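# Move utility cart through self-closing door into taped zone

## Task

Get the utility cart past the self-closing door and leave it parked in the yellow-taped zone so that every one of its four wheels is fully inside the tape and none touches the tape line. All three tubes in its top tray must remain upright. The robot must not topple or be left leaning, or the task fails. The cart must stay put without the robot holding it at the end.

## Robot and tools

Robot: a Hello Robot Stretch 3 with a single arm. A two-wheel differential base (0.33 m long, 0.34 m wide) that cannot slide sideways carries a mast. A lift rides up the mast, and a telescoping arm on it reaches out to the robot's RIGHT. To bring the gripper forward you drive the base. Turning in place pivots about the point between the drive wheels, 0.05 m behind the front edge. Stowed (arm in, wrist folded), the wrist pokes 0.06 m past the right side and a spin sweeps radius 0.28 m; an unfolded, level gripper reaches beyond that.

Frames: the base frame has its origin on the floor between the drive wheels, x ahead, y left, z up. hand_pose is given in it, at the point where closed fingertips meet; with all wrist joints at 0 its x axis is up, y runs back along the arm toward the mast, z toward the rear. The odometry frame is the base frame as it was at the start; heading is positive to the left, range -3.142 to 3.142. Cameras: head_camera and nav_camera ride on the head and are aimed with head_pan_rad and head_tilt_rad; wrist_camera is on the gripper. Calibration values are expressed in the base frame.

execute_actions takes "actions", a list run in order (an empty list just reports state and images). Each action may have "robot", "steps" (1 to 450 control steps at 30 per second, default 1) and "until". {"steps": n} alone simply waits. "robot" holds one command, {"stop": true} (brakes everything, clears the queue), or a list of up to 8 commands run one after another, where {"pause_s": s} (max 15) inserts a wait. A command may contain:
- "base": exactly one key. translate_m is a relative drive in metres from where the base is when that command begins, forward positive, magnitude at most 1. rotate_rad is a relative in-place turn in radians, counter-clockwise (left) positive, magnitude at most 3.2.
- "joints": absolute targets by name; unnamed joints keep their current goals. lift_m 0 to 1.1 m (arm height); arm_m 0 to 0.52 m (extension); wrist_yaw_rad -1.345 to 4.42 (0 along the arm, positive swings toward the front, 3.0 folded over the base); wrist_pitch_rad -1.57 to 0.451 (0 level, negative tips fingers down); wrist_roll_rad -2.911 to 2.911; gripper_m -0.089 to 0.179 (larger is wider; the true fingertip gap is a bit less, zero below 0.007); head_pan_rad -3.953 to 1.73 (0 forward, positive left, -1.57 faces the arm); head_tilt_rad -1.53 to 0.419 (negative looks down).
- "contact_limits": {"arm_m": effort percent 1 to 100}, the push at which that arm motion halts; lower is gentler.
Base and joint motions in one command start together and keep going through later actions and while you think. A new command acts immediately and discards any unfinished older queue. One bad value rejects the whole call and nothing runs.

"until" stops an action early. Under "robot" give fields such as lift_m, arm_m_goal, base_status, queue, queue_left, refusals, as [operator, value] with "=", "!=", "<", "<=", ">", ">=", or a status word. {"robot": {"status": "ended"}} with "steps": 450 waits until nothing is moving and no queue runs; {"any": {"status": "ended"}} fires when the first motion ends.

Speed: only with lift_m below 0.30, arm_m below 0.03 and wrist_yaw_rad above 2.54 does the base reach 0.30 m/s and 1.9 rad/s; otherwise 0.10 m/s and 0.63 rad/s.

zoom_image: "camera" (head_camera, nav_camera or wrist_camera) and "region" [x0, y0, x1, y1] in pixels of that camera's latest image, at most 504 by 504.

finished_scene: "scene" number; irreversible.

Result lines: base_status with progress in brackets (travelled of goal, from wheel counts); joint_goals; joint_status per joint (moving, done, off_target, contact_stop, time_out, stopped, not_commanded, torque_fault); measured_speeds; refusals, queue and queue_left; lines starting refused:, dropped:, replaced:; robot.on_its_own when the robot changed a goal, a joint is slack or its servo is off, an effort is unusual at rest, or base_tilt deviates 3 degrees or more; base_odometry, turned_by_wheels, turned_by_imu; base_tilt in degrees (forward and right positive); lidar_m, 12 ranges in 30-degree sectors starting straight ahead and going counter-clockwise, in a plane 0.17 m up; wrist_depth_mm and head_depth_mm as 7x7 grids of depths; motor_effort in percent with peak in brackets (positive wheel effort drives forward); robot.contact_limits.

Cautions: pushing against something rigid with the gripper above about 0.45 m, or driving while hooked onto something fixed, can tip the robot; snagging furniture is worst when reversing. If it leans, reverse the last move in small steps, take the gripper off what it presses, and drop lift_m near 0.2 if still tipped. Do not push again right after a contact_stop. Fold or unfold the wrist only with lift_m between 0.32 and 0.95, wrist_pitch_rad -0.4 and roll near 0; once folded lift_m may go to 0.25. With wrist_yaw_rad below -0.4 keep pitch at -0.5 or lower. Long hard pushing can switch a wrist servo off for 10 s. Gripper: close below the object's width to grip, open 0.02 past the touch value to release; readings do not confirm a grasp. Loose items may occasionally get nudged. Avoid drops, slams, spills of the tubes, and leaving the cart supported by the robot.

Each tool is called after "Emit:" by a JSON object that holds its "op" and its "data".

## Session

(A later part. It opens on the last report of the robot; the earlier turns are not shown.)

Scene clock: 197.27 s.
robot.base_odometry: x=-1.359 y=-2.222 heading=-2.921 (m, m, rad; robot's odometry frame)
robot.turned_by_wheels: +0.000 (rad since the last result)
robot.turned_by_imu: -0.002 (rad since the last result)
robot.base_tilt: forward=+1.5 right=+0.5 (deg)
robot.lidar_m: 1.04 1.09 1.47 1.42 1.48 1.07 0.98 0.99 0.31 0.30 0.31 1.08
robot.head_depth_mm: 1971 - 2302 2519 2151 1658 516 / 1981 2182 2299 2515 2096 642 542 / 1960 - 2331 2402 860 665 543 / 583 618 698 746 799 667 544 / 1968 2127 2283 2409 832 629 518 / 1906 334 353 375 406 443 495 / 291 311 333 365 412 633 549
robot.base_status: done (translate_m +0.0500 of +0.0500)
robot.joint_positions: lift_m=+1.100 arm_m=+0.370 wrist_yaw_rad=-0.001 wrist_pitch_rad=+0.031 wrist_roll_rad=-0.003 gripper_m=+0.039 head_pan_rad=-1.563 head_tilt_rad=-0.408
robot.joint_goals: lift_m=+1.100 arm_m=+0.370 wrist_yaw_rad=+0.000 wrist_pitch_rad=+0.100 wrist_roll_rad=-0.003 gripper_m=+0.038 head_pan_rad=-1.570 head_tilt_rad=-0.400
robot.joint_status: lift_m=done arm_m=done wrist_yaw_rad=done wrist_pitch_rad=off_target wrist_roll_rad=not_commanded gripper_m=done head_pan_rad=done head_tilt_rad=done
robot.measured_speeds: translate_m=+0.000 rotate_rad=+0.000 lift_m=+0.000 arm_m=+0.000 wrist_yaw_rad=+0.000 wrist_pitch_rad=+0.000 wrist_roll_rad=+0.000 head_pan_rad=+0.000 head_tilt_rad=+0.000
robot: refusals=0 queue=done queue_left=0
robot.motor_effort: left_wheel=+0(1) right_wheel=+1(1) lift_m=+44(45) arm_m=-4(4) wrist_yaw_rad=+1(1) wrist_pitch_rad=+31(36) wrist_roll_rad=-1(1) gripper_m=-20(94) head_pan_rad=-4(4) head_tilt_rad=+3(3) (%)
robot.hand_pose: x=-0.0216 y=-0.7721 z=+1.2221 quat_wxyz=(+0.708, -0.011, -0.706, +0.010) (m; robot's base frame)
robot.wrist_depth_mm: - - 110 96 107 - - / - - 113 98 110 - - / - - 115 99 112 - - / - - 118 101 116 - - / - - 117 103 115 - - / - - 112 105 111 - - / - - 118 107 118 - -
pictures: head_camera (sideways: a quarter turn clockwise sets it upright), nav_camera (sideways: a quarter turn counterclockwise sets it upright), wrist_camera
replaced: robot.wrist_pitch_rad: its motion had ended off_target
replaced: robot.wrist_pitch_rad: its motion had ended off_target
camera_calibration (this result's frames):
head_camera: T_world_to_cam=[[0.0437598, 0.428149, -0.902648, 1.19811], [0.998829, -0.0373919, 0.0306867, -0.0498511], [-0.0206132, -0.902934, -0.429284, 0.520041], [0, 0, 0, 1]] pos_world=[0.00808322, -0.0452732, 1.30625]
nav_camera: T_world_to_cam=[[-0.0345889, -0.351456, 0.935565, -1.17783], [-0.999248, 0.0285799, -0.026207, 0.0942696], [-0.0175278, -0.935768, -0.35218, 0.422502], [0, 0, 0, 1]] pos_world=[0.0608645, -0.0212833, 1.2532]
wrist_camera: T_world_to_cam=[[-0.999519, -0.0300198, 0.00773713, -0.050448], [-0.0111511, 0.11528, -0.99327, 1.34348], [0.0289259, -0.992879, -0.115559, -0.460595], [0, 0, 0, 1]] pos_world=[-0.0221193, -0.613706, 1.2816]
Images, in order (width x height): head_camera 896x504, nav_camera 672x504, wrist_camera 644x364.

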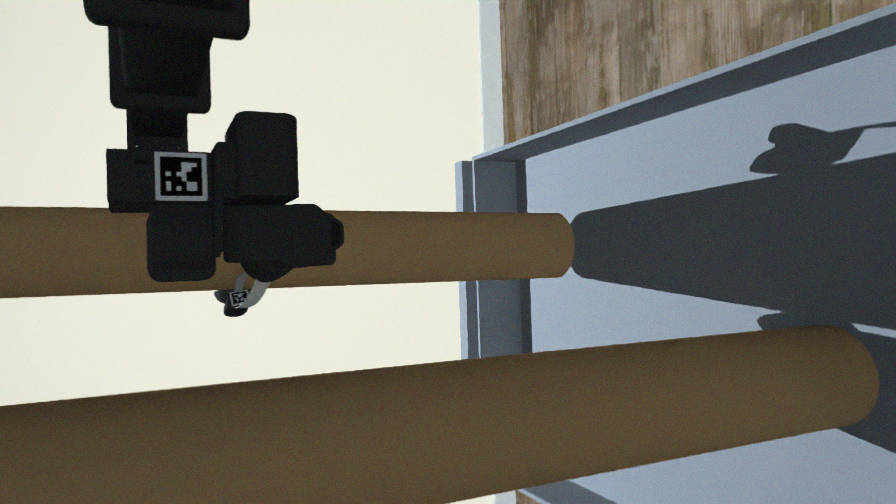

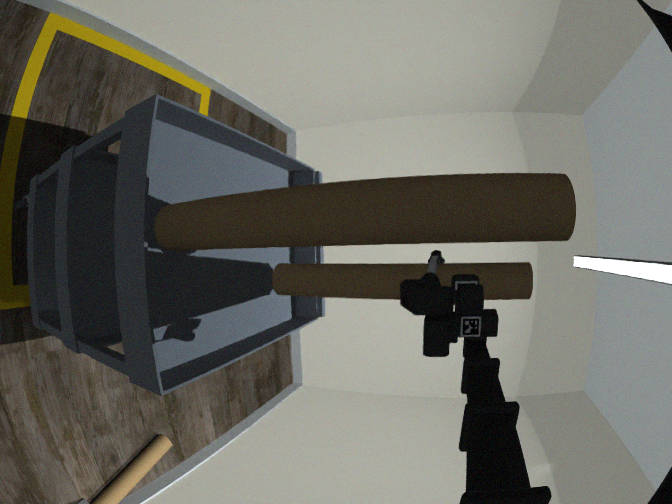

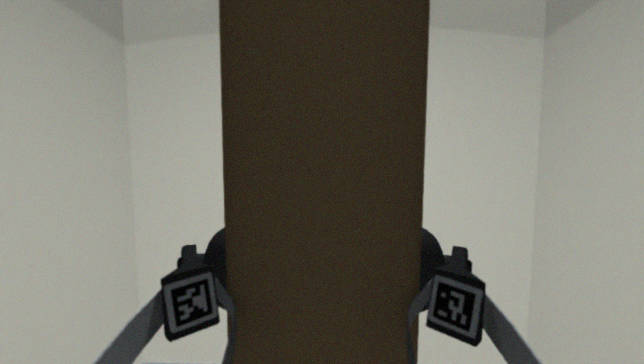

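Emit:
{"op": "execute_actions", "data": {"actions": [{"robot":{"joints":{"lift_m":1.05}},"steps":60},{"robot":[{"joints":{"gripper_m":0.11}},{"joints":{"arm_m":0.25,"lift_m":1.06}},{"base":{"translate_m":-0.5},"joints":{"arm_m":0,"head_tilt_rad":-1,"head_pan_rad":-1.8}},{"joints":{"wrist_pitch_rad":-1.2,"lift_m":0.5,"gripper_m":0.14}}],"steps":450,"until":{"robot":{"status":"ended"}}}]}}

Scene clock: 215.33 s.
robot.base_odometry: x=-0.871 y=-2.113 heading=-2.921 (m, m, rad; robot's odometry frame)
robot.turned_by_wheels: +0.000 (rad since the last result)
robot.turned_by_imu: -0.005 (rad since the last result)
robot.base_tilt: forward=+1.5 right=+0.5 (deg)
robot.lidar_m: 1.54 1.61 1.48 1.43 0.81 0.53 0.48 0.49 0.82 2.26 0.49 0.46
robot.head_depth_mm: 973 1047 1125 1226 1236 1179 1122 / 1183 1294 1421 1451 1305 1223 - / 1503 1682 1670 1446 1346 - - / 2067 1965 1689 1507 1342 - - / 2183 1956 1694 1492 1342 1216 1101 / 2192 1956 1692 1492 1338 1207 1100 / 2104 1979 1685 1491 1344 1201 1100
robot.base_status: done (translate_m -0.5000 of -0.5000)
robot.joint_positions: lift_m=+0.500 arm_m=+0.000 wrist_yaw_rad=+0.001 wrist_pitch_rad=-1.202 wrist_roll_rad=-0.003 gripper_m=+0.140 head_pan_rad=-1.793 head_tilt_rad=-0.988
robot.joint_goals: lift_m=+0.500 arm_m=+0.000 wrist_yaw_rad=+0.000 wrist_pitch_rad=-1.200 wrist_roll_rad=-0.003 gripper_m=+0.140 head_pan_rad=-1.800 head_tilt_rad=-1.000
robot.joint_status: lift_m=moving arm_m=done wrist_yaw_rad=done wrist_pitch_rad=moving wrist_roll_rad=not_commanded gripper_m=done head_pan_rad=done head_tilt_rad=done
robot.measured_speeds: translate_m=+0.000 rotate_rad=+0.000 lift_m=+0.000 arm_m=+0.000 wrist_yaw_rad=+0.000 wrist_pitch_rad=+0.000 wrist_roll_rad=+0.000 head_pan_rad=+0.000 head_tilt_rad=+0.000
robot: refusals=0 queue=running queue_left=0
robot.motor_effort: left_wheel=+0(5) right_wheel=+1(5) lift_m=+24(42) arm_m=-4(6) wrist_yaw_rad=+1(2) wrist_pitch_rad=+1(31) wrist_roll_rad=-1(1) gripper_m=+1(82) head_pan_rad=-5(29) head_tilt_rad=-5(29) (%)
robot.hand_pose: x=-0.0216 y=-0.2152 z=+0.3914 quat_wxyz=(+0.584, +0.401, -0.582, -0.399) (m; robot's base frame)
robot.wrist_depth_mm: 450 654 650 636 642 624 601 / 445 634 620 618 616 613 538 / 434 590 588 594 586 596 519 / 481 573 570 570 557 553 549 / 558 554 550 544 547 543 521 / 536 - 532 521 532 - 517 / 519 509 511 - - - 499
pictures: head_camera (sideways: a quarter turn clockwise sets it upright), nav_camera (sideways: a quarter turn counterclockwise sets it upright), wrist_camera
camera_calibration (this result's frames):
head_camera: T_world_to_cam=[[0.233611, 0.820841, -0.521198, 0.699799], [0.961994, -0.273068, 0.00112584, -0.0111291], [-0.141398, -0.501652, -0.853435, 1.07248], [0, 0, 0, 1]] pos_world=[-0.0011277, -0.0394513, 1.28004]
nav_camera: T_world_to_cam=[[-0.213946, -0.778019, 0.59069, -0.72715], [-0.964632, 0.263592, -0.00219896, 0.0627916], [-0.15399, -0.570269, -0.806896, 1.01488], [0, 0, 0, 1]] pos_world=[0.0612814, -0.00353618, 1.24856]
wrist_camera: T_world_to_cam=[[-0.999512, -0.0173386, -0.0259732, -0.0113185], [-0.0111875, 0.975311, -0.220551, 0.336774], [0.029156, -0.220153, -0.975029, 0.499062], [0, 0, 0, 1]] pos_world=[-0.022096, -0.218785, 0.560582]
Images, in order (width x height): head_camera 896x504, nav_camera 672x504, wrist_camera 644x364.

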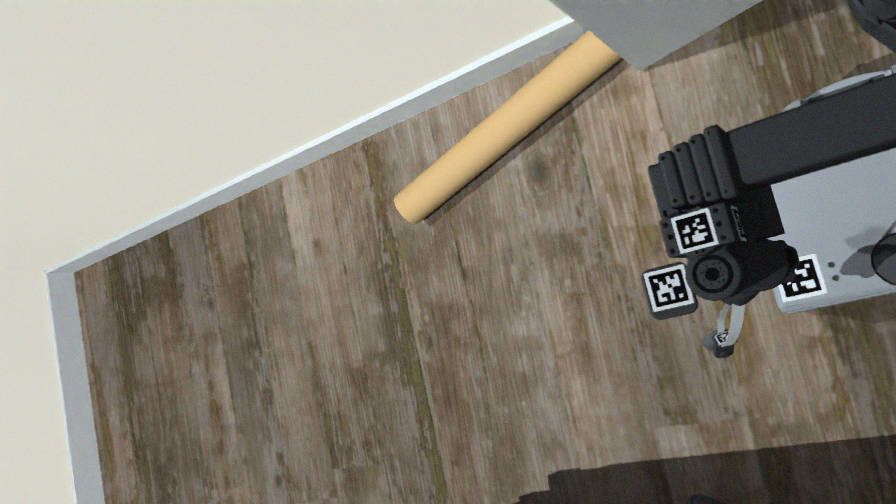

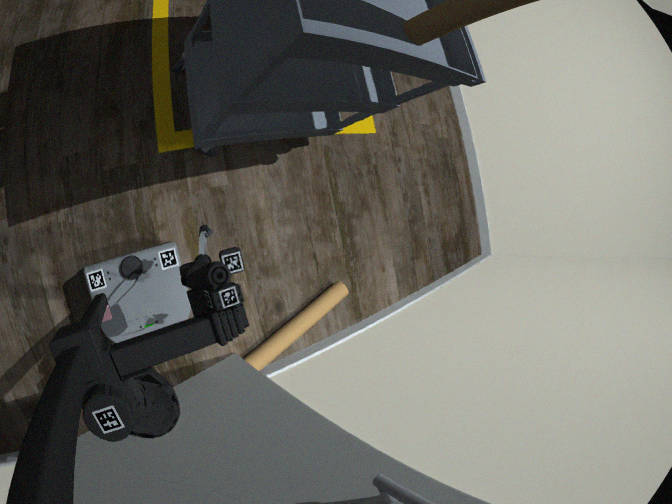

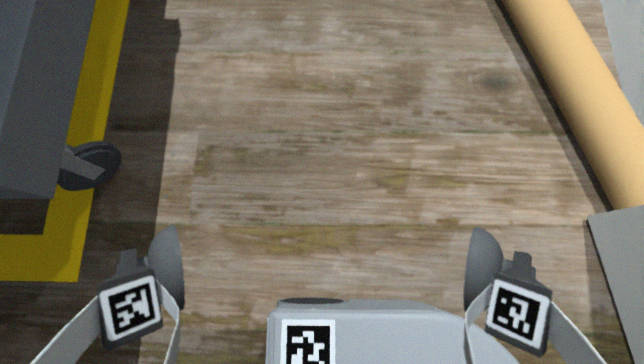

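Emit:
{"op": "execute_actions", "data": {"actions": [{"robot":[{"base":{"rotate_rad":-1.57},"joints":{"wrist_yaw_rad":1.89,"wrist_pitch_rad":-1.45,"head_pan_rad":-1.4,"head_tilt_rad":-1.3}},{"base":{"translate_m":0.65},"joints":{"arm_m":0.25,"lift_m":0.3}}],"steps":450,"until":{"robot":{"status":"ended"}}}]}}

Scene clock: 228.37 s.
robot.base_odometry: x=-1.013 y=-1.478 heading=+1.792 (m, m, rad; robot's odometry frame)
robot.turned_by_wheels: -1.570 (rad since the last result)
robot.turned_by_imu: -1.606 (rad since the last result)
robot.base_tilt: forward=+1.6 right=+0.6 (deg)
robot.lidar_m: 1.69 1.73 0.38 0.37 0.38 0.50 2.07 0.66 0.55 0.55 0.57 0.76
robot.head_depth_mm: 623 795 1081 1286 1248 1202 1134 / 629 805 1123 1296 1250 - - / 637 815 1052 1290 - - - / 644 826 1163 1283 1266 - 1122 / 650 839 1189 1273 1238 1180 1125 / 656 850 1215 1293 1238 1168 1129 / 664 866 1242 1298 1230 1172 1122
robot.base_status: done (translate_m +0.6500 of +0.6500)
robot.joint_positions: lift_m=+0.300 arm_m=+0.217 wrist_yaw_rad=+1.844 wrist_pitch_rad=-1.451 wrist_roll_rad=-0.002 gripper_m=+0.140 head_pan_rad=-1.406 head_tilt_rad=-1.286
robot.joint_goals: lift_m=+0.300 arm_m=+0.217 wrist_yaw_rad=+1.846 wrist_pitch_rad=-1.450 wrist_roll_rad=-0.002 gripper_m=+0.140 head_pan_rad=-1.400 head_tilt_rad=-1.300
robot.joint_status: lift_m=done arm_m=contact_stop wrist_yaw_rad=done wrist_pitch_rad=done wrist_roll_rad=not_commanded gripper_m=done head_pan_rad=done head_tilt_rad=done
robot.measured_speeds: translate_m=+0.000 rotate_rad=+0.000 lift_m=+0.000 arm_m=+0.000 wrist_yaw_rad=+0.000 wrist_pitch_rad=+0.000 wrist_roll_rad=+0.000 head_pan_rad=+0.000 head_tilt_rad=+0.000
robot: refusals=0 queue=dropped queue_left=0
robot.on_its_own: wrist_yaw_rad is held at +1.846, not at your +1.890, by its stall guard, which is not easing now; arm_m is slack since a contact_stop, until your next command for it (your +0.250 is given up)
robot.motor_effort: left_wheel=+1(16) right_wheel=-1(44) lift_m=+25(24) arm_m=-1(31) wrist_yaw_rad=+3(40) wrist_pitch_rad=+1(8) wrist_roll_rad=-1(3) gripper_m=+0(11) head_pan_rad=+4(37) head_tilt_rad=-5(24) (%)
robot.hand_pose: x=-0.0149 y=-0.3606 z=+0.1817 quat_wxyz=(+0.694, +0.705, +0.055, +0.139) (m; robot's base frame)
robot.wrist_depth_mm: 345 342 340 274 335 334 278 / 347 343 340 282 336 335 264 / - 340 339 341 275 335 252 / - 340 342 335 267 336 245 / - 344 342 338 265 335 247 / - - 342 340 261 - 235 / - 340 340 339 259 317 214
pictures: head_camera (sideways: a quarter turn clockwise sets it upright), nav_camera (sideways: a quarter turn counterclockwise sets it upright), wrist_camera
camera_calibration (this result's frames):
head_camera: T_world_to_cam=[[-0.112268, 0.962383, -0.247418, 0.345327], [0.993588, 0.112075, -0.0149104, 0.00955278], [0.0133799, -0.247505, -0.968794, 1.22136], [0, 0, 0, 1]] pos_world=[0.012936, -0.031114, 1.26883]
nav_camera: T_world_to_cam=[[0.11801, -0.937488, 0.327398, -0.386219], [-0.992579, -0.121105, 0.0109944, 0.0457875], [0.0293425, -0.326266, -0.944822, 1.19298], [0, 0, 0, 1]] pos_world=[0.0560204, 0.0326981, 1.2531]
wrist_camera: T_world_to_cam=[[0.278744, -0.959917, -0.0293348, -0.332819], [-0.959756, -0.279524, 0.0270848, -0.0792514], [-0.0341989, 0.0206045, -0.999203, 0.352712], [0, 0, 0, 1]] pos_world=[0.0287713, -0.348899, 0.344814]
Images, in order (width x height): head_camera 896x504, nav_camera 672x504, wrist_camera 644x364.

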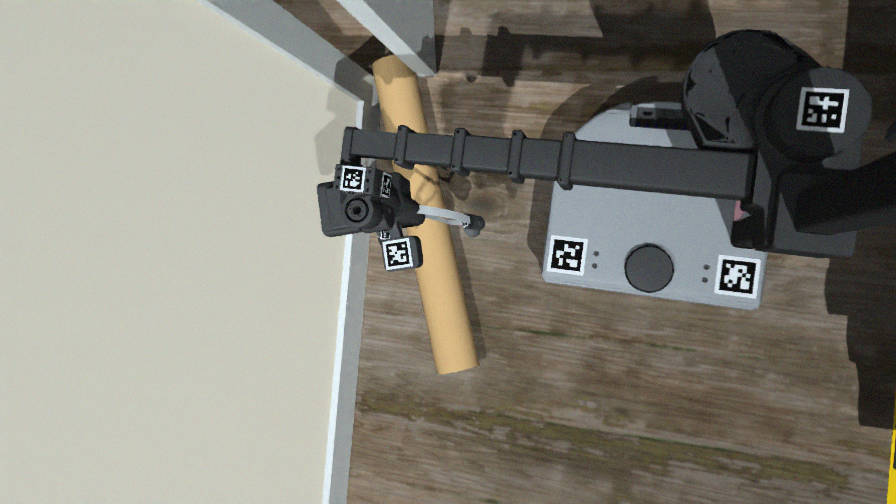

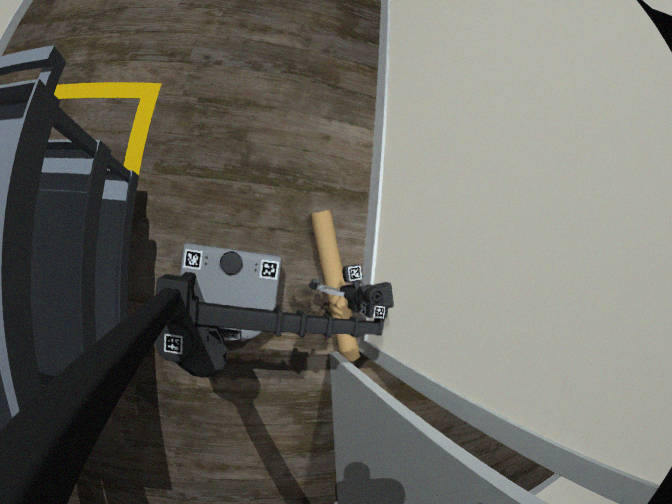

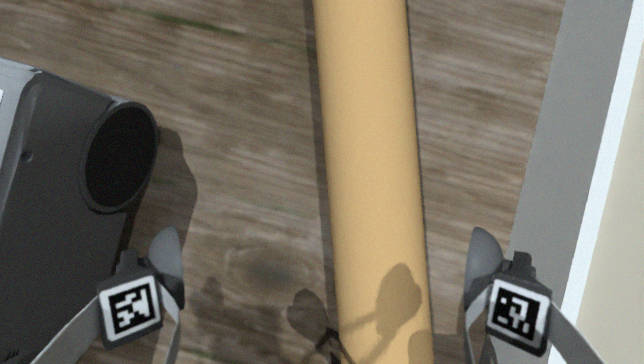

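Emit:
{"op": "execute_actions", "data": {"actions": [{"robot":[{"base":{"translate_m":0.055},"joints":{"wrist_yaw_rad":1.93,"arm_m":0.25}},{"joints":{"lift_m":0.155}}],"steps":200,"until":{"robot":{"status":"ended"}}},{"robot":[{"joints":{"gripper_m":0.035}},{"base":{"translate_m":0.1},"joints":{"lift_m":0.2}},{"joints":{"lift_m":0.5,"wrist_pitch_rad":-0.7,"wrist_yaw_rad":1.57}}],"steps":300,"until":{"robot":{"status":"ended"}}},{"robot":{"joints":{"lift_m":1.1,"wrist_pitch_rad":0.4,"head_pan_rad":-0.3,"head_tilt_rad":-0.7}},"steps":250,"until":{"robot":{"status":"ended"}}},{"robot":{"joints":{"arm_m":0},"base":{"translate_m":-0.15}},"steps":250,"until":{"robot":{"status":"ended"}}},{"robot":{"base":{"rotate_rad":1.6}},"steps":250,"until":{"robot":{"status":"ended"}}}]}}

Scene clock: 253.30 s.
robot.base_odometry: x=-1.014 y=-1.473 heading=-2.891 (m, m, rad; robot's odometry frame)
robot.turned_by_wheels: +1.600 (rad since the last result)
robot.turned_by_imu: +1.595 (rad since the last result)
robot.base_tilt: forward=+1.6 right=+0.5 (deg)
robot.lidar_m: 0.37 0.38 2.15 2.07 0.80 0.58 0.55 0.58 0.79 1.68 1.74 0.38
robot.head_depth_mm: - - 2162 1910 1575 1340 1169 / - - - 1782 1474 1351 1172 / - - - 342 606 832 1130 / 1426 1579 586 380 557 862 1061 / 1365 1493 523 589 608 844 1000 / 369 411 471 581 618 829 791 / 373 1394 856 750 619 809 778
robot.base_status: done (rotate_rad +1.5998 of +1.6000)
robot.joint_positions: lift_m=+1.100 arm_m=+0.000 wrist_yaw_rad=+1.571 wrist_pitch_rad=+0.341 wrist_roll_rad=-0.006 gripper_m=+0.039 head_pan_rad=-0.307 head_tilt_rad=-0.705
robot.joint_goals: lift_m=+1.100 arm_m=+0.000 wrist_yaw_rad=+1.570 wrist_pitch_rad=+0.400 wrist_roll_rad=-0.006 gripper_m=+0.038 head_pan_rad=-0.300 head_tilt_rad=-0.700
robot.joint_status: lift_m=done arm_m=done wrist_yaw_rad=done wrist_pitch_rad=off_target wrist_roll_rad=not_commanded gripper_m=done head_pan_rad=done head_tilt_rad=done
robot.measured_speeds: translate_m=+0.000 rotate_rad=+0.000 lift_m=+0.000 arm_m=+0.000 wrist_yaw_rad=+0.000 wrist_pitch_rad=+0.000 wrist_roll_rad=+0.000 head_pan_rad=+0.000 head_tilt_rad=+0.000
robot: refusals=0 queue=done queue_left=0
robot.motor_effort: left_wheel=-2(7) right_wheel=+3(8) lift_m=+44(45) arm_m=-5(3) wrist_yaw_rad=+0(6) wrist_pitch_rad=+27(28) wrist_roll_rad=+0(7) gripper_m=-19(94) head_pan_rad=+4(55) head_tilt_rad=+1(27) (%)
robot.hand_pose: x=+0.2282 y=-0.1452 z=+1.3012 quat_wxyz=(+0.410, +0.406, -0.576, +0.579) (m; robot's base frame)
robot.wrist_depth_mm: - - 116 101 114 - - / - - 122 104 118 - - / - - 127 107 123 - - / - - 137 110 129 - - / - - 127 113 126 - - / - 551 125 116 123 - - / - - 140 120 137 - -
pictures: head_camera (sideways: a quarter turn clockwise sets it upright), nav_camera (sideways: a quarter turn counterclockwise sets it upright), wrist_camera
camera_calibration (this result's frames):
head_camera: T_world_to_cam=[[-0.627129, 0.248044, -0.738365, 0.988011], [0.351148, 0.936179, 0.0162498, -0.0270959], [0.695273, -0.249085, -0.674205, 0.83432], [0, 0, 0, 1]] pos_world=[0.0490453, -0.011887, 1.29246]
nav_camera: T_world_to_cam=[[0.569379, -0.219517, 0.792224, -0.99456], [-0.342016, -0.939582, -0.0145378, 0.0750605], [0.747551, -0.262676, -0.610057, 0.753376], [0, 0, 0, 1]] pos_world=[0.0287674, 0.0500964, 1.24861]
wrist_camera: T_world_to_cam=[[0.0261285, -0.99946, 0.0199195, -0.173232], [0.192872, -0.0145117, -0.981117, 1.27128], [0.980876, 0.029477, 0.192389, -0.305686], [0, 0, 0, 1]] pos_world=[0.0591714, -0.145679, 1.30954]
Images, in order (width x height): head_camera 896x504, nav_camera 672x504, wrist_camera 644x364.

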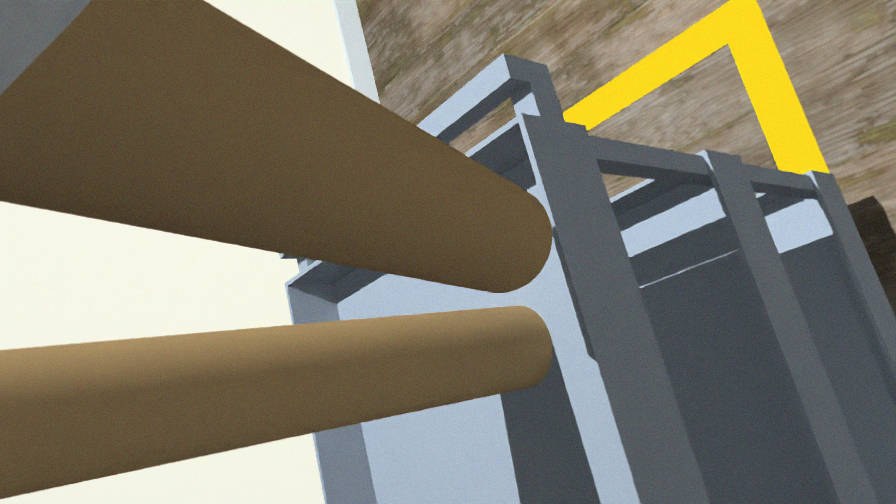

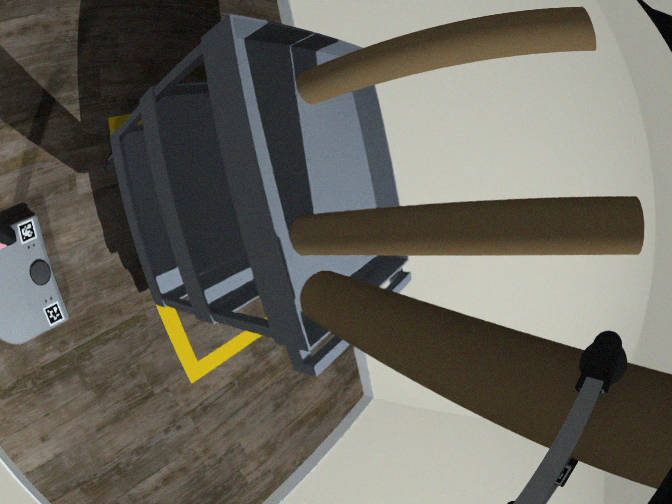

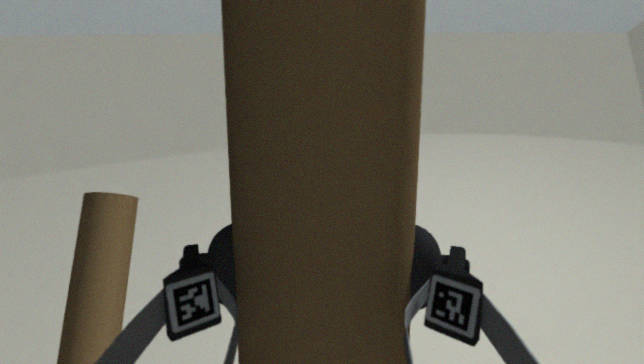

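Emit:
{"op": "execute_actions", "data": {"actions": [{"robot":{"base":{"rotate_rad":1.77},"joints":{"wrist_pitch_rad":0.22,"head_pan_rad":-1.57,"head_tilt_rad":-0.6}},"steps":250,"until":{"robot":{"status":"ended"}}},{"robot":{"joints":{"wrist_yaw_rad":0.8}},"steps":50},{"robot":{"joints":{"wrist_yaw_rad":0}},"steps":50},{"robot":{"joints":{"arm_m":0.17}},"steps":60},{"robot":{"joints":{"wrist_pitch_rad":0.03}},"steps":40}]}}

Scene clock: 265.70 s.
robot.base_odometry: x=-1.014 y=-1.473 heading=-1.122 (m, m, rad; robot's odometry frame)
robot.turned_by_wheels: +1.770 (rad since the last result)
robot.turned_by_imu: +1.765 (rad since the last result)
robot.base_tilt: forward=+1.5 right=+0.6 (deg)
robot.lidar_m: 1.25 0.67 0.56 0.56 0.62 1.01 1.68 0.44 0.37 0.37 0.41 2.08
robot.head_depth_mm: 372 - 448 500 586 540 780 / - - 1559 819 620 545 779 / - - 1551 822 655 559 779 / - - 500 534 576 562 798 / 1330 1461 902 753 676 578 815 / 503 551 629 770 677 853 818 / 1369 1554 1759 1904 677 690 849
robot.base_status: done (rotate_rad +1.7699 of +1.7700)
robot.joint_positions: lift_m=+1.100 arm_m=+0.170 wrist_yaw_rad=+0.001 wrist_pitch_rad=-0.021 wrist_roll_rad=-0.001 gripper_m=+0.039 head_pan_rad=-1.563 head_tilt_rad=-0.606
robot.joint_goals: lift_m=+1.100 arm_m=+0.170 wrist_yaw_rad=+0.000 wrist_pitch_rad=+0.030 wrist_roll_rad=-0.001 gripper_m=+0.038 head_pan_rad=-1.570 head_tilt_rad=-0.600
robot.joint_status: lift_m=done arm_m=done wrist_yaw_rad=done wrist_pitch_rad=off_target wrist_roll_rad=not_commanded gripper_m=done head_pan_rad=done head_tilt_rad=done
robot.measured_speeds: translate_m=+0.000 rotate_rad=+0.000 lift_m=+0.000 arm_m=+0.000 wrist_yaw_rad=+0.000 wrist_pitch_rad=+0.000 wrist_roll_rad=+0.000 head_pan_rad=+0.000 head_tilt_rad=+0.000
robot: refusals=0 queue=dropped queue_left=0
robot.motor_effort: left_wheel=-2(6) right_wheel=+3(9) lift_m=+44(43) arm_m=+2(5) wrist_yaw_rad=+0(12) wrist_pitch_rad=+23(27) wrist_roll_rad=-2(8) gripper_m=-17(19) head_pan_rad=-4(59) head_tilt_rad=+2(11) (%)
robot.hand_pose: x=-0.0211 y=-0.5704 z=+1.2087 quat_wxyz=(+0.708, +0.008, -0.706, -0.007) (m; robot's base frame)
robot.wrist_depth_mm: - 198 229 142 - 968 949 / - 200 229 139 - - 935 / - 205 231 136 - - 966 / - 210 233 133 - - - / - 215 227 131 148 - - / - 220 137 129 136 - - / - 230 235 126 - - -
pictures: head_camera (sideways: a quarter turn clockwise sets it upright), nav_camera (sideways: a quarter turn counterclockwise sets it upright), wrist_camera
replaced: robot.wrist_pitch_rad: its motion had ended off_target
camera_calibration (this result's frames):
head_camera: T_world_to_cam=[[0.0423768, 0.597072, -0.801067, 1.06566], [0.998876, -0.0423423, 0.0212813, -0.0375999], [-0.0212126, -0.801069, -0.598196, 0.739816], [0, 0, 0, 1]] pos_world=[0.00809198, -0.0452222, 1.29702]
nav_camera: T_world_to_cam=[[-0.0331603, -0.528332, 0.84839, -1.06411], [-0.999288, 0.0328221, -0.0186185, 0.0843846], [-0.0180092, -0.848403, -0.529044, 0.652649], [0, 0, 0, 1]] pos_world=[0.0607919, -0.0112641, 1.24963]
wrist_camera: T_world_to_cam=[[-0.999468, -0.0323214, 0.00433182, -0.0409754], [-0.00967819, 0.167145, -0.985885, 1.32757], [0.0311411, -0.985402, -0.167369, -0.194871], [0, 0, 0, 1]] pos_world=[-0.0220366, -0.415247, 1.27639]
Images, in order (width x height): head_camera 896x504, nav_camera 672x504, wrist_camera 644x364.

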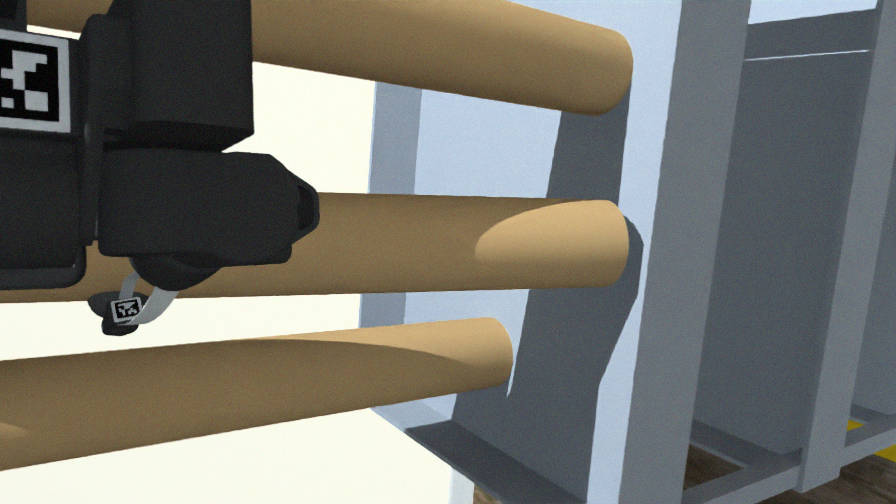

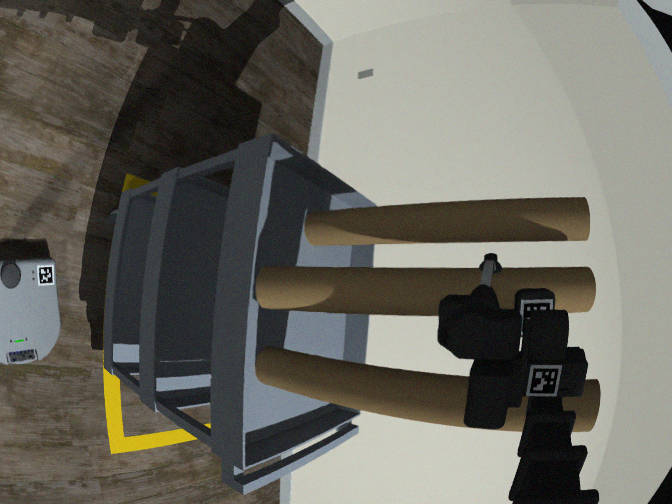

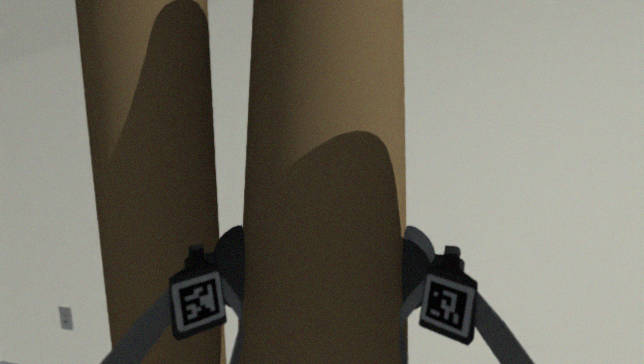

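Emit:
{"op": "execute_actions", "data": {"actions": [{"robot":{"joints":{"wrist_pitch_rad":0.3,"arm_m":0.14}},"steps":45},{"robot":{"joints":{"lift_m":1.03}},"steps":50}]}}

Scene clock: 269.60 s.
robot.base_odometry: x=-1.014 y=-1.473 heading=-1.122 (m, m, rad; robot's odometry frame)
robot.turned_by_wheels: +0.000 (rad since the last result)
robot.turned_by_imu: +0.000 (rad since the last result)
robot.base_tilt: forward=+1.5 right=+0.5 (deg)
robot.lidar_m: 1.25 0.67 0.56 0.56 0.62 1.01 1.68 0.44 0.37 0.37 0.41 2.08
robot.head_depth_mm: 1233 - - 516 586 541 780 / 1289 - - 763 620 545 780 / 428 - - 790 656 557 781 / 401 - - 571 619 561 798 / 1329 1447 907 753 676 579 817 / 501 551 630 769 676 854 816 / 1377 1559 1758 1897 677 689 848
robot.base_status: done (rotate_rad +1.7699 of +1.7700)
robot.joint_positions: lift_m=+1.030 arm_m=+0.140 wrist_yaw_rad=+0.001 wrist_pitch_rad=+0.248 wrist_roll_rad=-0.001 gripper_m=+0.039 head_pan_rad=-1.563 head_tilt_rad=-0.606
robot.joint_goals: lift_m=+1.030 arm_m=+0.140 wrist_yaw_rad=+0.000 wrist_pitch_rad=+0.300 wrist_roll_rad=-0.001 gripper_m=+0.038 head_pan_rad=-1.570 head_tilt_rad=-0.600
robot.joint_status: lift_m=done arm_m=done wrist_yaw_rad=done wrist_pitch_rad=off_target wrist_roll_rad=not_commanded gripper_m=done head_pan_rad=done head_tilt_rad=done
robot.measured_speeds: translate_m=+0.000 rotate_rad=+0.000 lift_m=+0.000 arm_m=+0.000 wrist_yaw_rad=+0.000 wrist_pitch_rad=+0.000 wrist_roll_rad=+0.000 head_pan_rad=+0.000 head_tilt_rad=+0.000
robot: refusals=0 queue=done queue_left=0
robot.motor_effort: left_wheel=-3(3) right_wheel=+3(3) lift_m=+27(43) arm_m=-4(3) wrist_yaw_rad=-1(1) wrist_pitch_rad=+23(29) wrist_roll_rad=-2(2) gripper_m=-16(17) head_pan_rad=-5(5) head_tilt_rad=+2(2) (%)
robot.hand_pose: x=-0.0211 y=-0.5396 z=+1.2084 quat_wxyz=(+0.702, -0.087, -0.701, +0.087) (m; robot's base frame)
robot.wrist_depth_mm: - - 279 151 - - - / - - 266 146 - - - / - 265 264 141 - - - / - 256 260 138 - - - / - 248 251 133 152 - - / - 249 136 129 137 - - / - - 241 126 - - 962
pictures: head_camera (sideways: a quarter turn clockwise sets it upright), nav_camera (sideways: a quarter turn counterclockwise sets it upright), wrist_camera
camera_calibration (this result's frames):
head_camera: T_world_to_cam=[[0.0423769, 0.597071, -0.801069, 1.06566], [0.998876, -0.0423425, 0.0212814, -0.0376], [-0.0212128, -0.80107, -0.598194, 0.739814], [0, 0, 0, 1]] pos_world=[0.00809197, -0.0452222, 1.29702]
nav_camera: T_world_to_cam=[[-0.0331604, -0.52833, 0.848391, -1.06411], [-0.999288, 0.0328223, -0.0186186, 0.0843847], [-0.0180094, -0.848404, -0.529042, 0.652647], [0, 0, 0, 1]] pos_world=[0.0607919, -0.0112642, 1.24963]
wrist_camera: T_world_to_cam=[[-0.999464, -0.03025, 0.0125188, -0.0487025], [-0.00941493, -0.100653, -0.994877, 1.18846], [0.0313551, -0.994462, 0.100314, -0.492979], [0, 0, 0, 1]] pos_world=[-0.0220297, -0.3721, 1.23244]
Images, in order (width x height): head_camera 896x504, nav_camera 672x504, wrist_camera 644x364.

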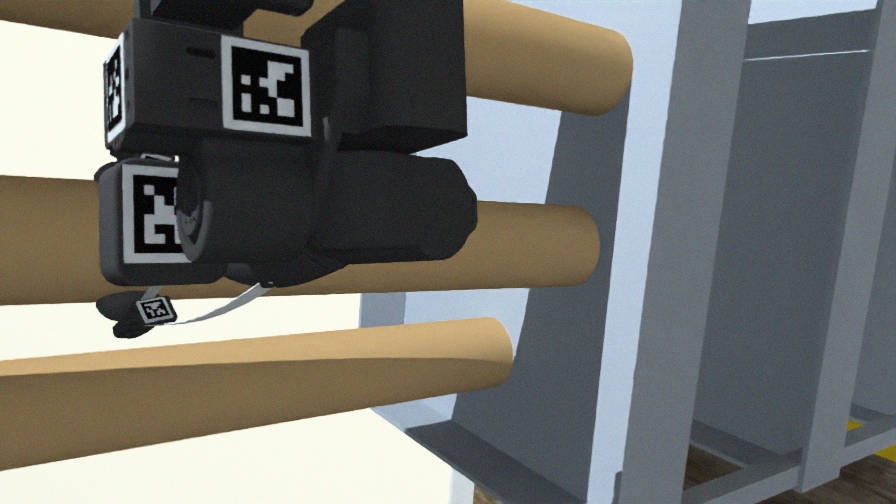

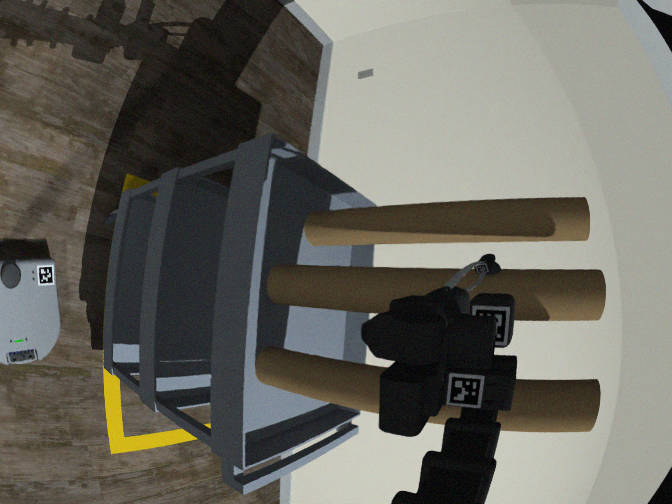

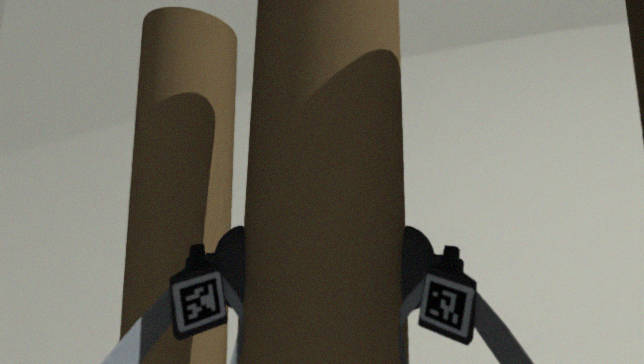

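Emit:
{"op": "execute_actions", "data": {"actions": [{"robot":{"joints":{"lift_m":1.0}},"steps":40},{"robot":{"joints":{"arm_m":0.11}},"steps":30},{"robot":[{"joints":{"gripper_m":0.105}},{"joints":{"arm_m":0,"lift_m":1.01}},{"joints":{"wrist_pitch_rad":-1.3}},{"base":{"translate_m":0.2},"joints":{"wrist_yaw_rad":1.57,"lift_m":0.7,"gripper_m":0.17}},{"base":{"rotate_rad":-1.8},"joints":{"wrist_pitch_rad":0,"lift_m":0.37,"head_pan_rad":0,"head_tilt_rad":-1}},{"base":{"translate_m":0.15}}],"steps":450,"until":{"robot":{"status":"ended"}}},{"steps":200,"until":{"robot":{"status":"ended"}}}]}}

Scene clock: 288.13 s.
robot.base_odometry: x=-1.074 y=-1.686 heading=-2.921 (m, m, rad; robot's odometry frame)
robot.turned_by_wheels: -1.800 (rad since the last result)
robot.turned_by_imu: -1.796 (rad since the last result)
robot.base_tilt: forward=+1.6 right=+0.4 (deg)
robot.lidar_m: 0.26 0.26 1.97 1.88 0.98 0.70 0.66 0.68 0.92 1.87 0.38 0.27
robot.head_depth_mm: 1334 742 654 575 831 1162 1102 / 320 389 618 574 824 1165 1134 / 336 392 474 563 825 1103 1120 / 1382 733 650 575 810 1096 1117 / 458 536 615 572 810 1084 1110 / 416 508 625 572 628 1180 1097 / 1352 733 625 551 586 1206 1095
robot.base_status: done (translate_m +0.1500 of +0.1500)
robot.joint_positions: lift_m=+0.370 arm_m=+0.000 wrist_yaw_rad=+1.568 wrist_pitch_rad=-0.020 wrist_roll_rad=-0.002 gripper_m=+0.170 head_pan_rad=-0.007 head_tilt_rad=-0.988
robot.joint_goals: lift_m=+0.370 arm_m=+0.000 wrist_yaw_rad=+1.570 wrist_pitch_rad=+0.000 wrist_roll_rad=-0.002 gripper_m=+0.170 head_pan_rad=+0.000 head_tilt_rad=-1.000
robot.joint_status: lift_m=done arm_m=done wrist_yaw_rad=done wrist_pitch_rad=done wrist_roll_rad=not_commanded gripper_m=done head_pan_rad=done head_tilt_rad=done
robot.measured_speeds: translate_m=+0.000 rotate_rad=+0.000 lift_m=+0.000 arm_m=+0.000 wrist_yaw_rad=+0.000 wrist_pitch_rad=+0.000 wrist_roll_rad=+0.000 head_pan_rad=+0.000 head_tilt_rad=+0.000
robot: refusals=0 queue=done queue_left=0
robot.motor_effort: left_wheel=+3(9) right_wheel=-4(8) lift_m=+24(42) arm_m=-4(3) wrist_yaw_rad=+3(5) wrist_pitch_rad=+9(23) wrist_roll_rad=-2(2) gripper_m=+0(84) head_pan_rad=+5(58) head_tilt_rad=-5(24) (%)
robot.hand_pose: x=+0.2343 y=-0.1460 z=+0.4798 quat_wxyz=(+0.507, +0.504, -0.495, +0.495) (m; robot's base frame)
robot.wrist_depth_mm: - - - - - - - / - - - - - - - / - 585 - - - - - / 182 182 183 185 185 185 187 / 187 186 187 189 188 189 190 / - 191 192 193 193 193 195 / - 614 647 645 639 600 927
pictures: head_camera (sideways: a quarter turn clockwise sets it upright), nav_camera (sideways: a quarter turn counterclockwise sets it upright), wrist_camera
camera_calibration (this result's frames):
head_camera: T_world_to_cam=[[-0.851963, 0.0530062, -0.520913, 0.706049], [0.0614218, 0.998111, 0.00110766, -0.00561197], [0.519987, -0.0310517, -0.853609, 1.06867], [0, 0, 0, 1]] pos_world=[0.0461775, 0.0013604, 1.28002]
nav_camera: T_world_to_cam=[[0.805953, -0.0429356, 0.59042, -0.73302], [-0.0516019, -0.998665, -0.00218407, 0.0572027], [0.589726, -0.0287066, -0.807093, 1.0106], [0, 0, 0, 1]] pos_world=[-0.00224246, 0.0546644, 1.24856]
wrist_camera: T_world_to_cam=[[0.0285112, -0.999579, 0.00536025, -0.151338], [-0.166155, -0.010027, -0.986049, 0.551365], [0.985687, 0.0272228, -0.166371, 0.0170152], [0, 0, 0, 1]] pos_world=[0.0791552, -0.146209, 0.547315]
Images, in order (width x height): head_camera 896x504, nav_camera 672x504, wrist_camera 644x364.

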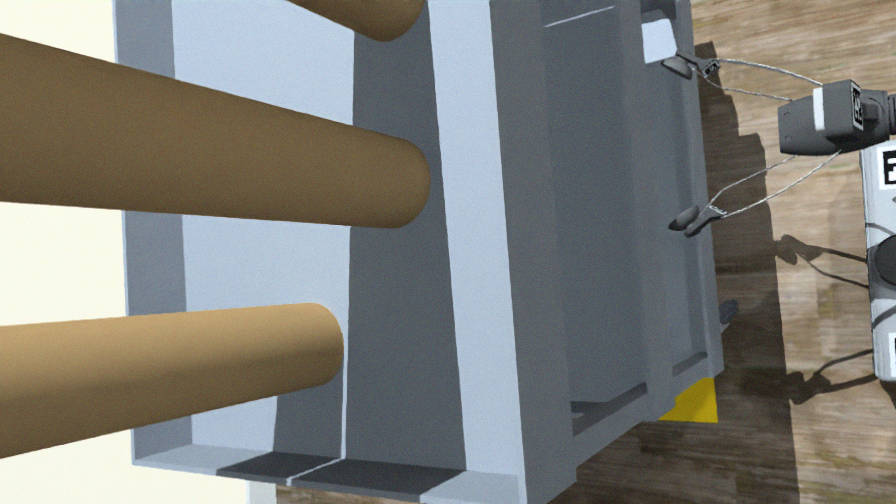

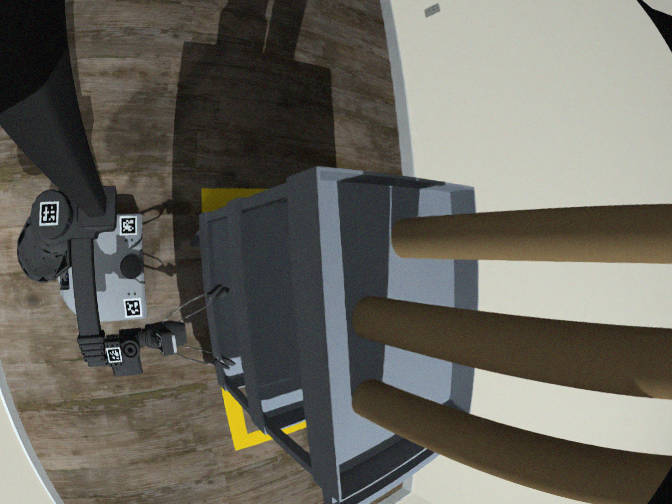

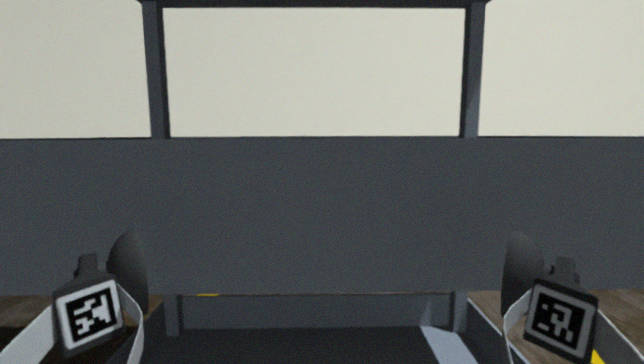

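Emit:
{"op": "execute_actions", "data": {"actions": [{"robot":[{"base":{"translate_m":0.025}},{"base":{"translate_m":0.24}},{"base":{"translate_m":-0.35}}],"steps":450,"until":{"robot":{"status":"ended"}}}]}}

Scene clock: 298.00 s.
robot.base_odometry: x=-0.991 y=-1.668 heading=-2.922 (m, m, rad; robot's odometry frame)
robot.turned_by_wheels: +0.000 (rad since the last result)
robot.turned_by_imu: -0.002 (rad since the last result)
robot.base_tilt: forward=+1.6 right=+0.5 (deg)
robot.lidar_m: 0.63 1.58 1.97 1.88 0.85 0.61 0.57 0.60 0.80 1.88 1.93 0.63
robot.head_depth_mm: 834 699 1067 1061 1322 1215 1109 / 856 719 1083 1265 1319 1216 1141 / 698 721 1077 1285 1338 1211 1112 / 831 737 1085 1324 1339 1206 1121 / 852 741 1076 1327 1335 1206 1109 / 1351 760 1640 1493 1335 1209 1099 / 1418 1678 1696 1496 1328 1207 1101
robot.base_status: done (translate_m -0.3500 of -0.3500)
robot.joint_positions: lift_m=+0.370 arm_m=+0.000 wrist_yaw_rad=+1.568 wrist_pitch_rad=-0.021 wrist_roll_rad=-0.002 gripper_m=+0.170 head_pan_rad=-0.007 head_tilt_rad=-0.988
robot.joint_goals: lift_m=+0.370 arm_m=+0.000 wrist_yaw_rad=+1.570 wrist_pitch_rad=+0.000 wrist_roll_rad=-0.002 gripper_m=+0.170 head_pan_rad=+0.000 head_tilt_rad=-1.000
robot.joint_status: lift_m=done arm_m=done wrist_yaw_rad=done wrist_pitch_rad=done wrist_roll_rad=not_commanded gripper_m=done head_pan_rad=done head_tilt_rad=done
robot.measured_speeds: translate_m=+0.000 rotate_rad=+0.000 lift_m=+0.000 arm_m=+0.000 wrist_yaw_rad=+0.000 wrist_pitch_rad=+0.000 wrist_roll_rad=+0.000 head_pan_rad=+0.000 head_tilt_rad=+0.000
robot: refusals=0 queue=done queue_left=0
robot.motor_effort: left_wheel=+3(10) right_wheel=-2(15) lift_m=+24(23) arm_m=-3(4) wrist_yaw_rad=+3(20) wrist_pitch_rad=+9(9) wrist_roll_rad=-2(2) gripper_m=-1(3) head_pan_rad=+4(4) head_tilt_rad=-5(5) (%)
robot.hand_pose: x=+0.2343 y=-0.1460 z=+0.4797 quat_wxyz=(+0.507, +0.504, -0.495, +0.495) (m; robot's base frame)
robot.wrist_depth_mm: - - 685 689 709 639 - / - - - - - - - / - - - - - 474 - / - - 606 540 504 466 - / - - - - - - - / - - 810 884 869 812 - / - 860 641 590 552 638 913
pictures: head_camera (sideways: a quarter turn clockwise sets it upright), nav_camera (sideways: a quarter turn counterclockwise sets it upright), wrist_camera
camera_calibration (this result's frames):
head_camera: T_world_to_cam=[[-0.852018, 0.0529726, -0.520826, 0.705937], [0.0613821, 0.998114, 0.00110216, -0.00560456], [0.519902, -0.0310304, -0.853662, 1.06874], [0, 0, 0, 1]] pos_world=[0.0461752, 0.00136202, 1.28002]
nav_camera: T_world_to_cam=[[0.806015, -0.0429039, 0.590338, -0.732914], [-0.0515624, -0.998667, -0.00217956, 0.0571966], [0.589645, -0.0286825, -0.807153, 1.01067], [0, 0, 0, 1]] pos_world=[-0.00225004, 0.0546642, 1.24856]
wrist_camera: T_world_to_cam=[[0.0281844, -0.999588, 0.00534717, -0.151284], [-0.166578, -0.00997118, -0.985978, 0.551329], [0.985625, 0.0268985, -0.16679, 0.0171787], [0, 0, 0, 1]] pos_world=[0.0791711, -0.146187, 0.547272]
Images, in order (width x height): head_camera 896x504, nav_camera 672x504, wrist_camera 644x364.

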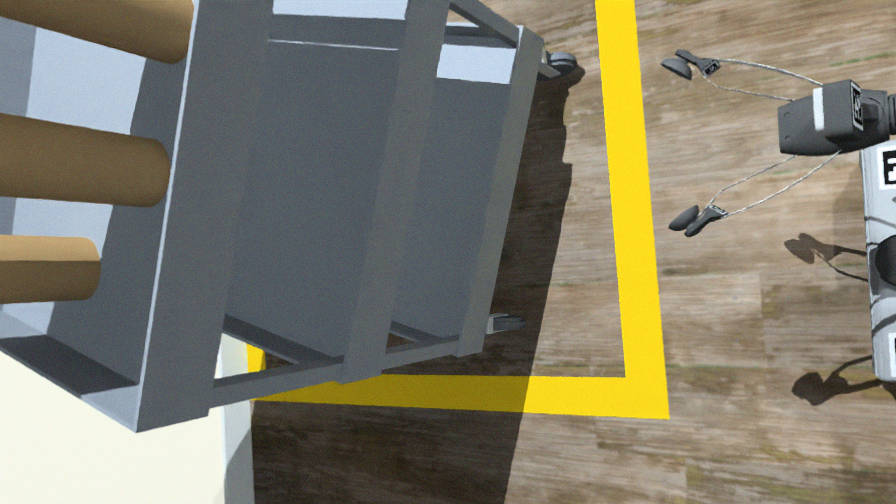

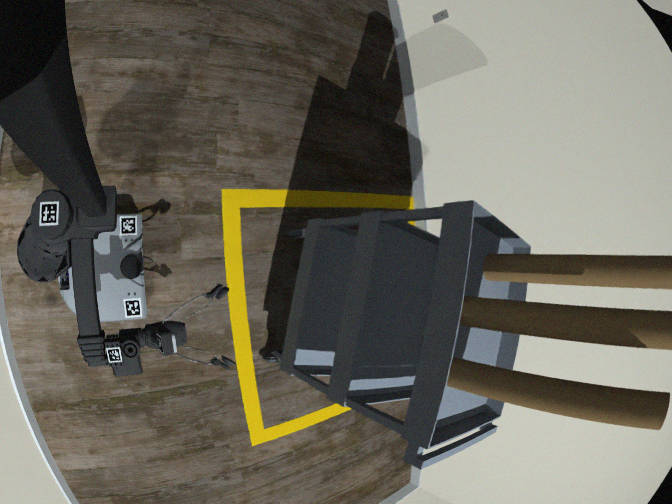

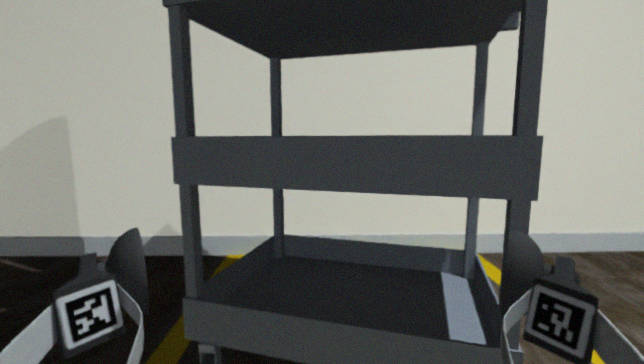

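Emit:
{"op": "finished_scene", "data": {"scene": 2}}

The scene is finished: the task was done.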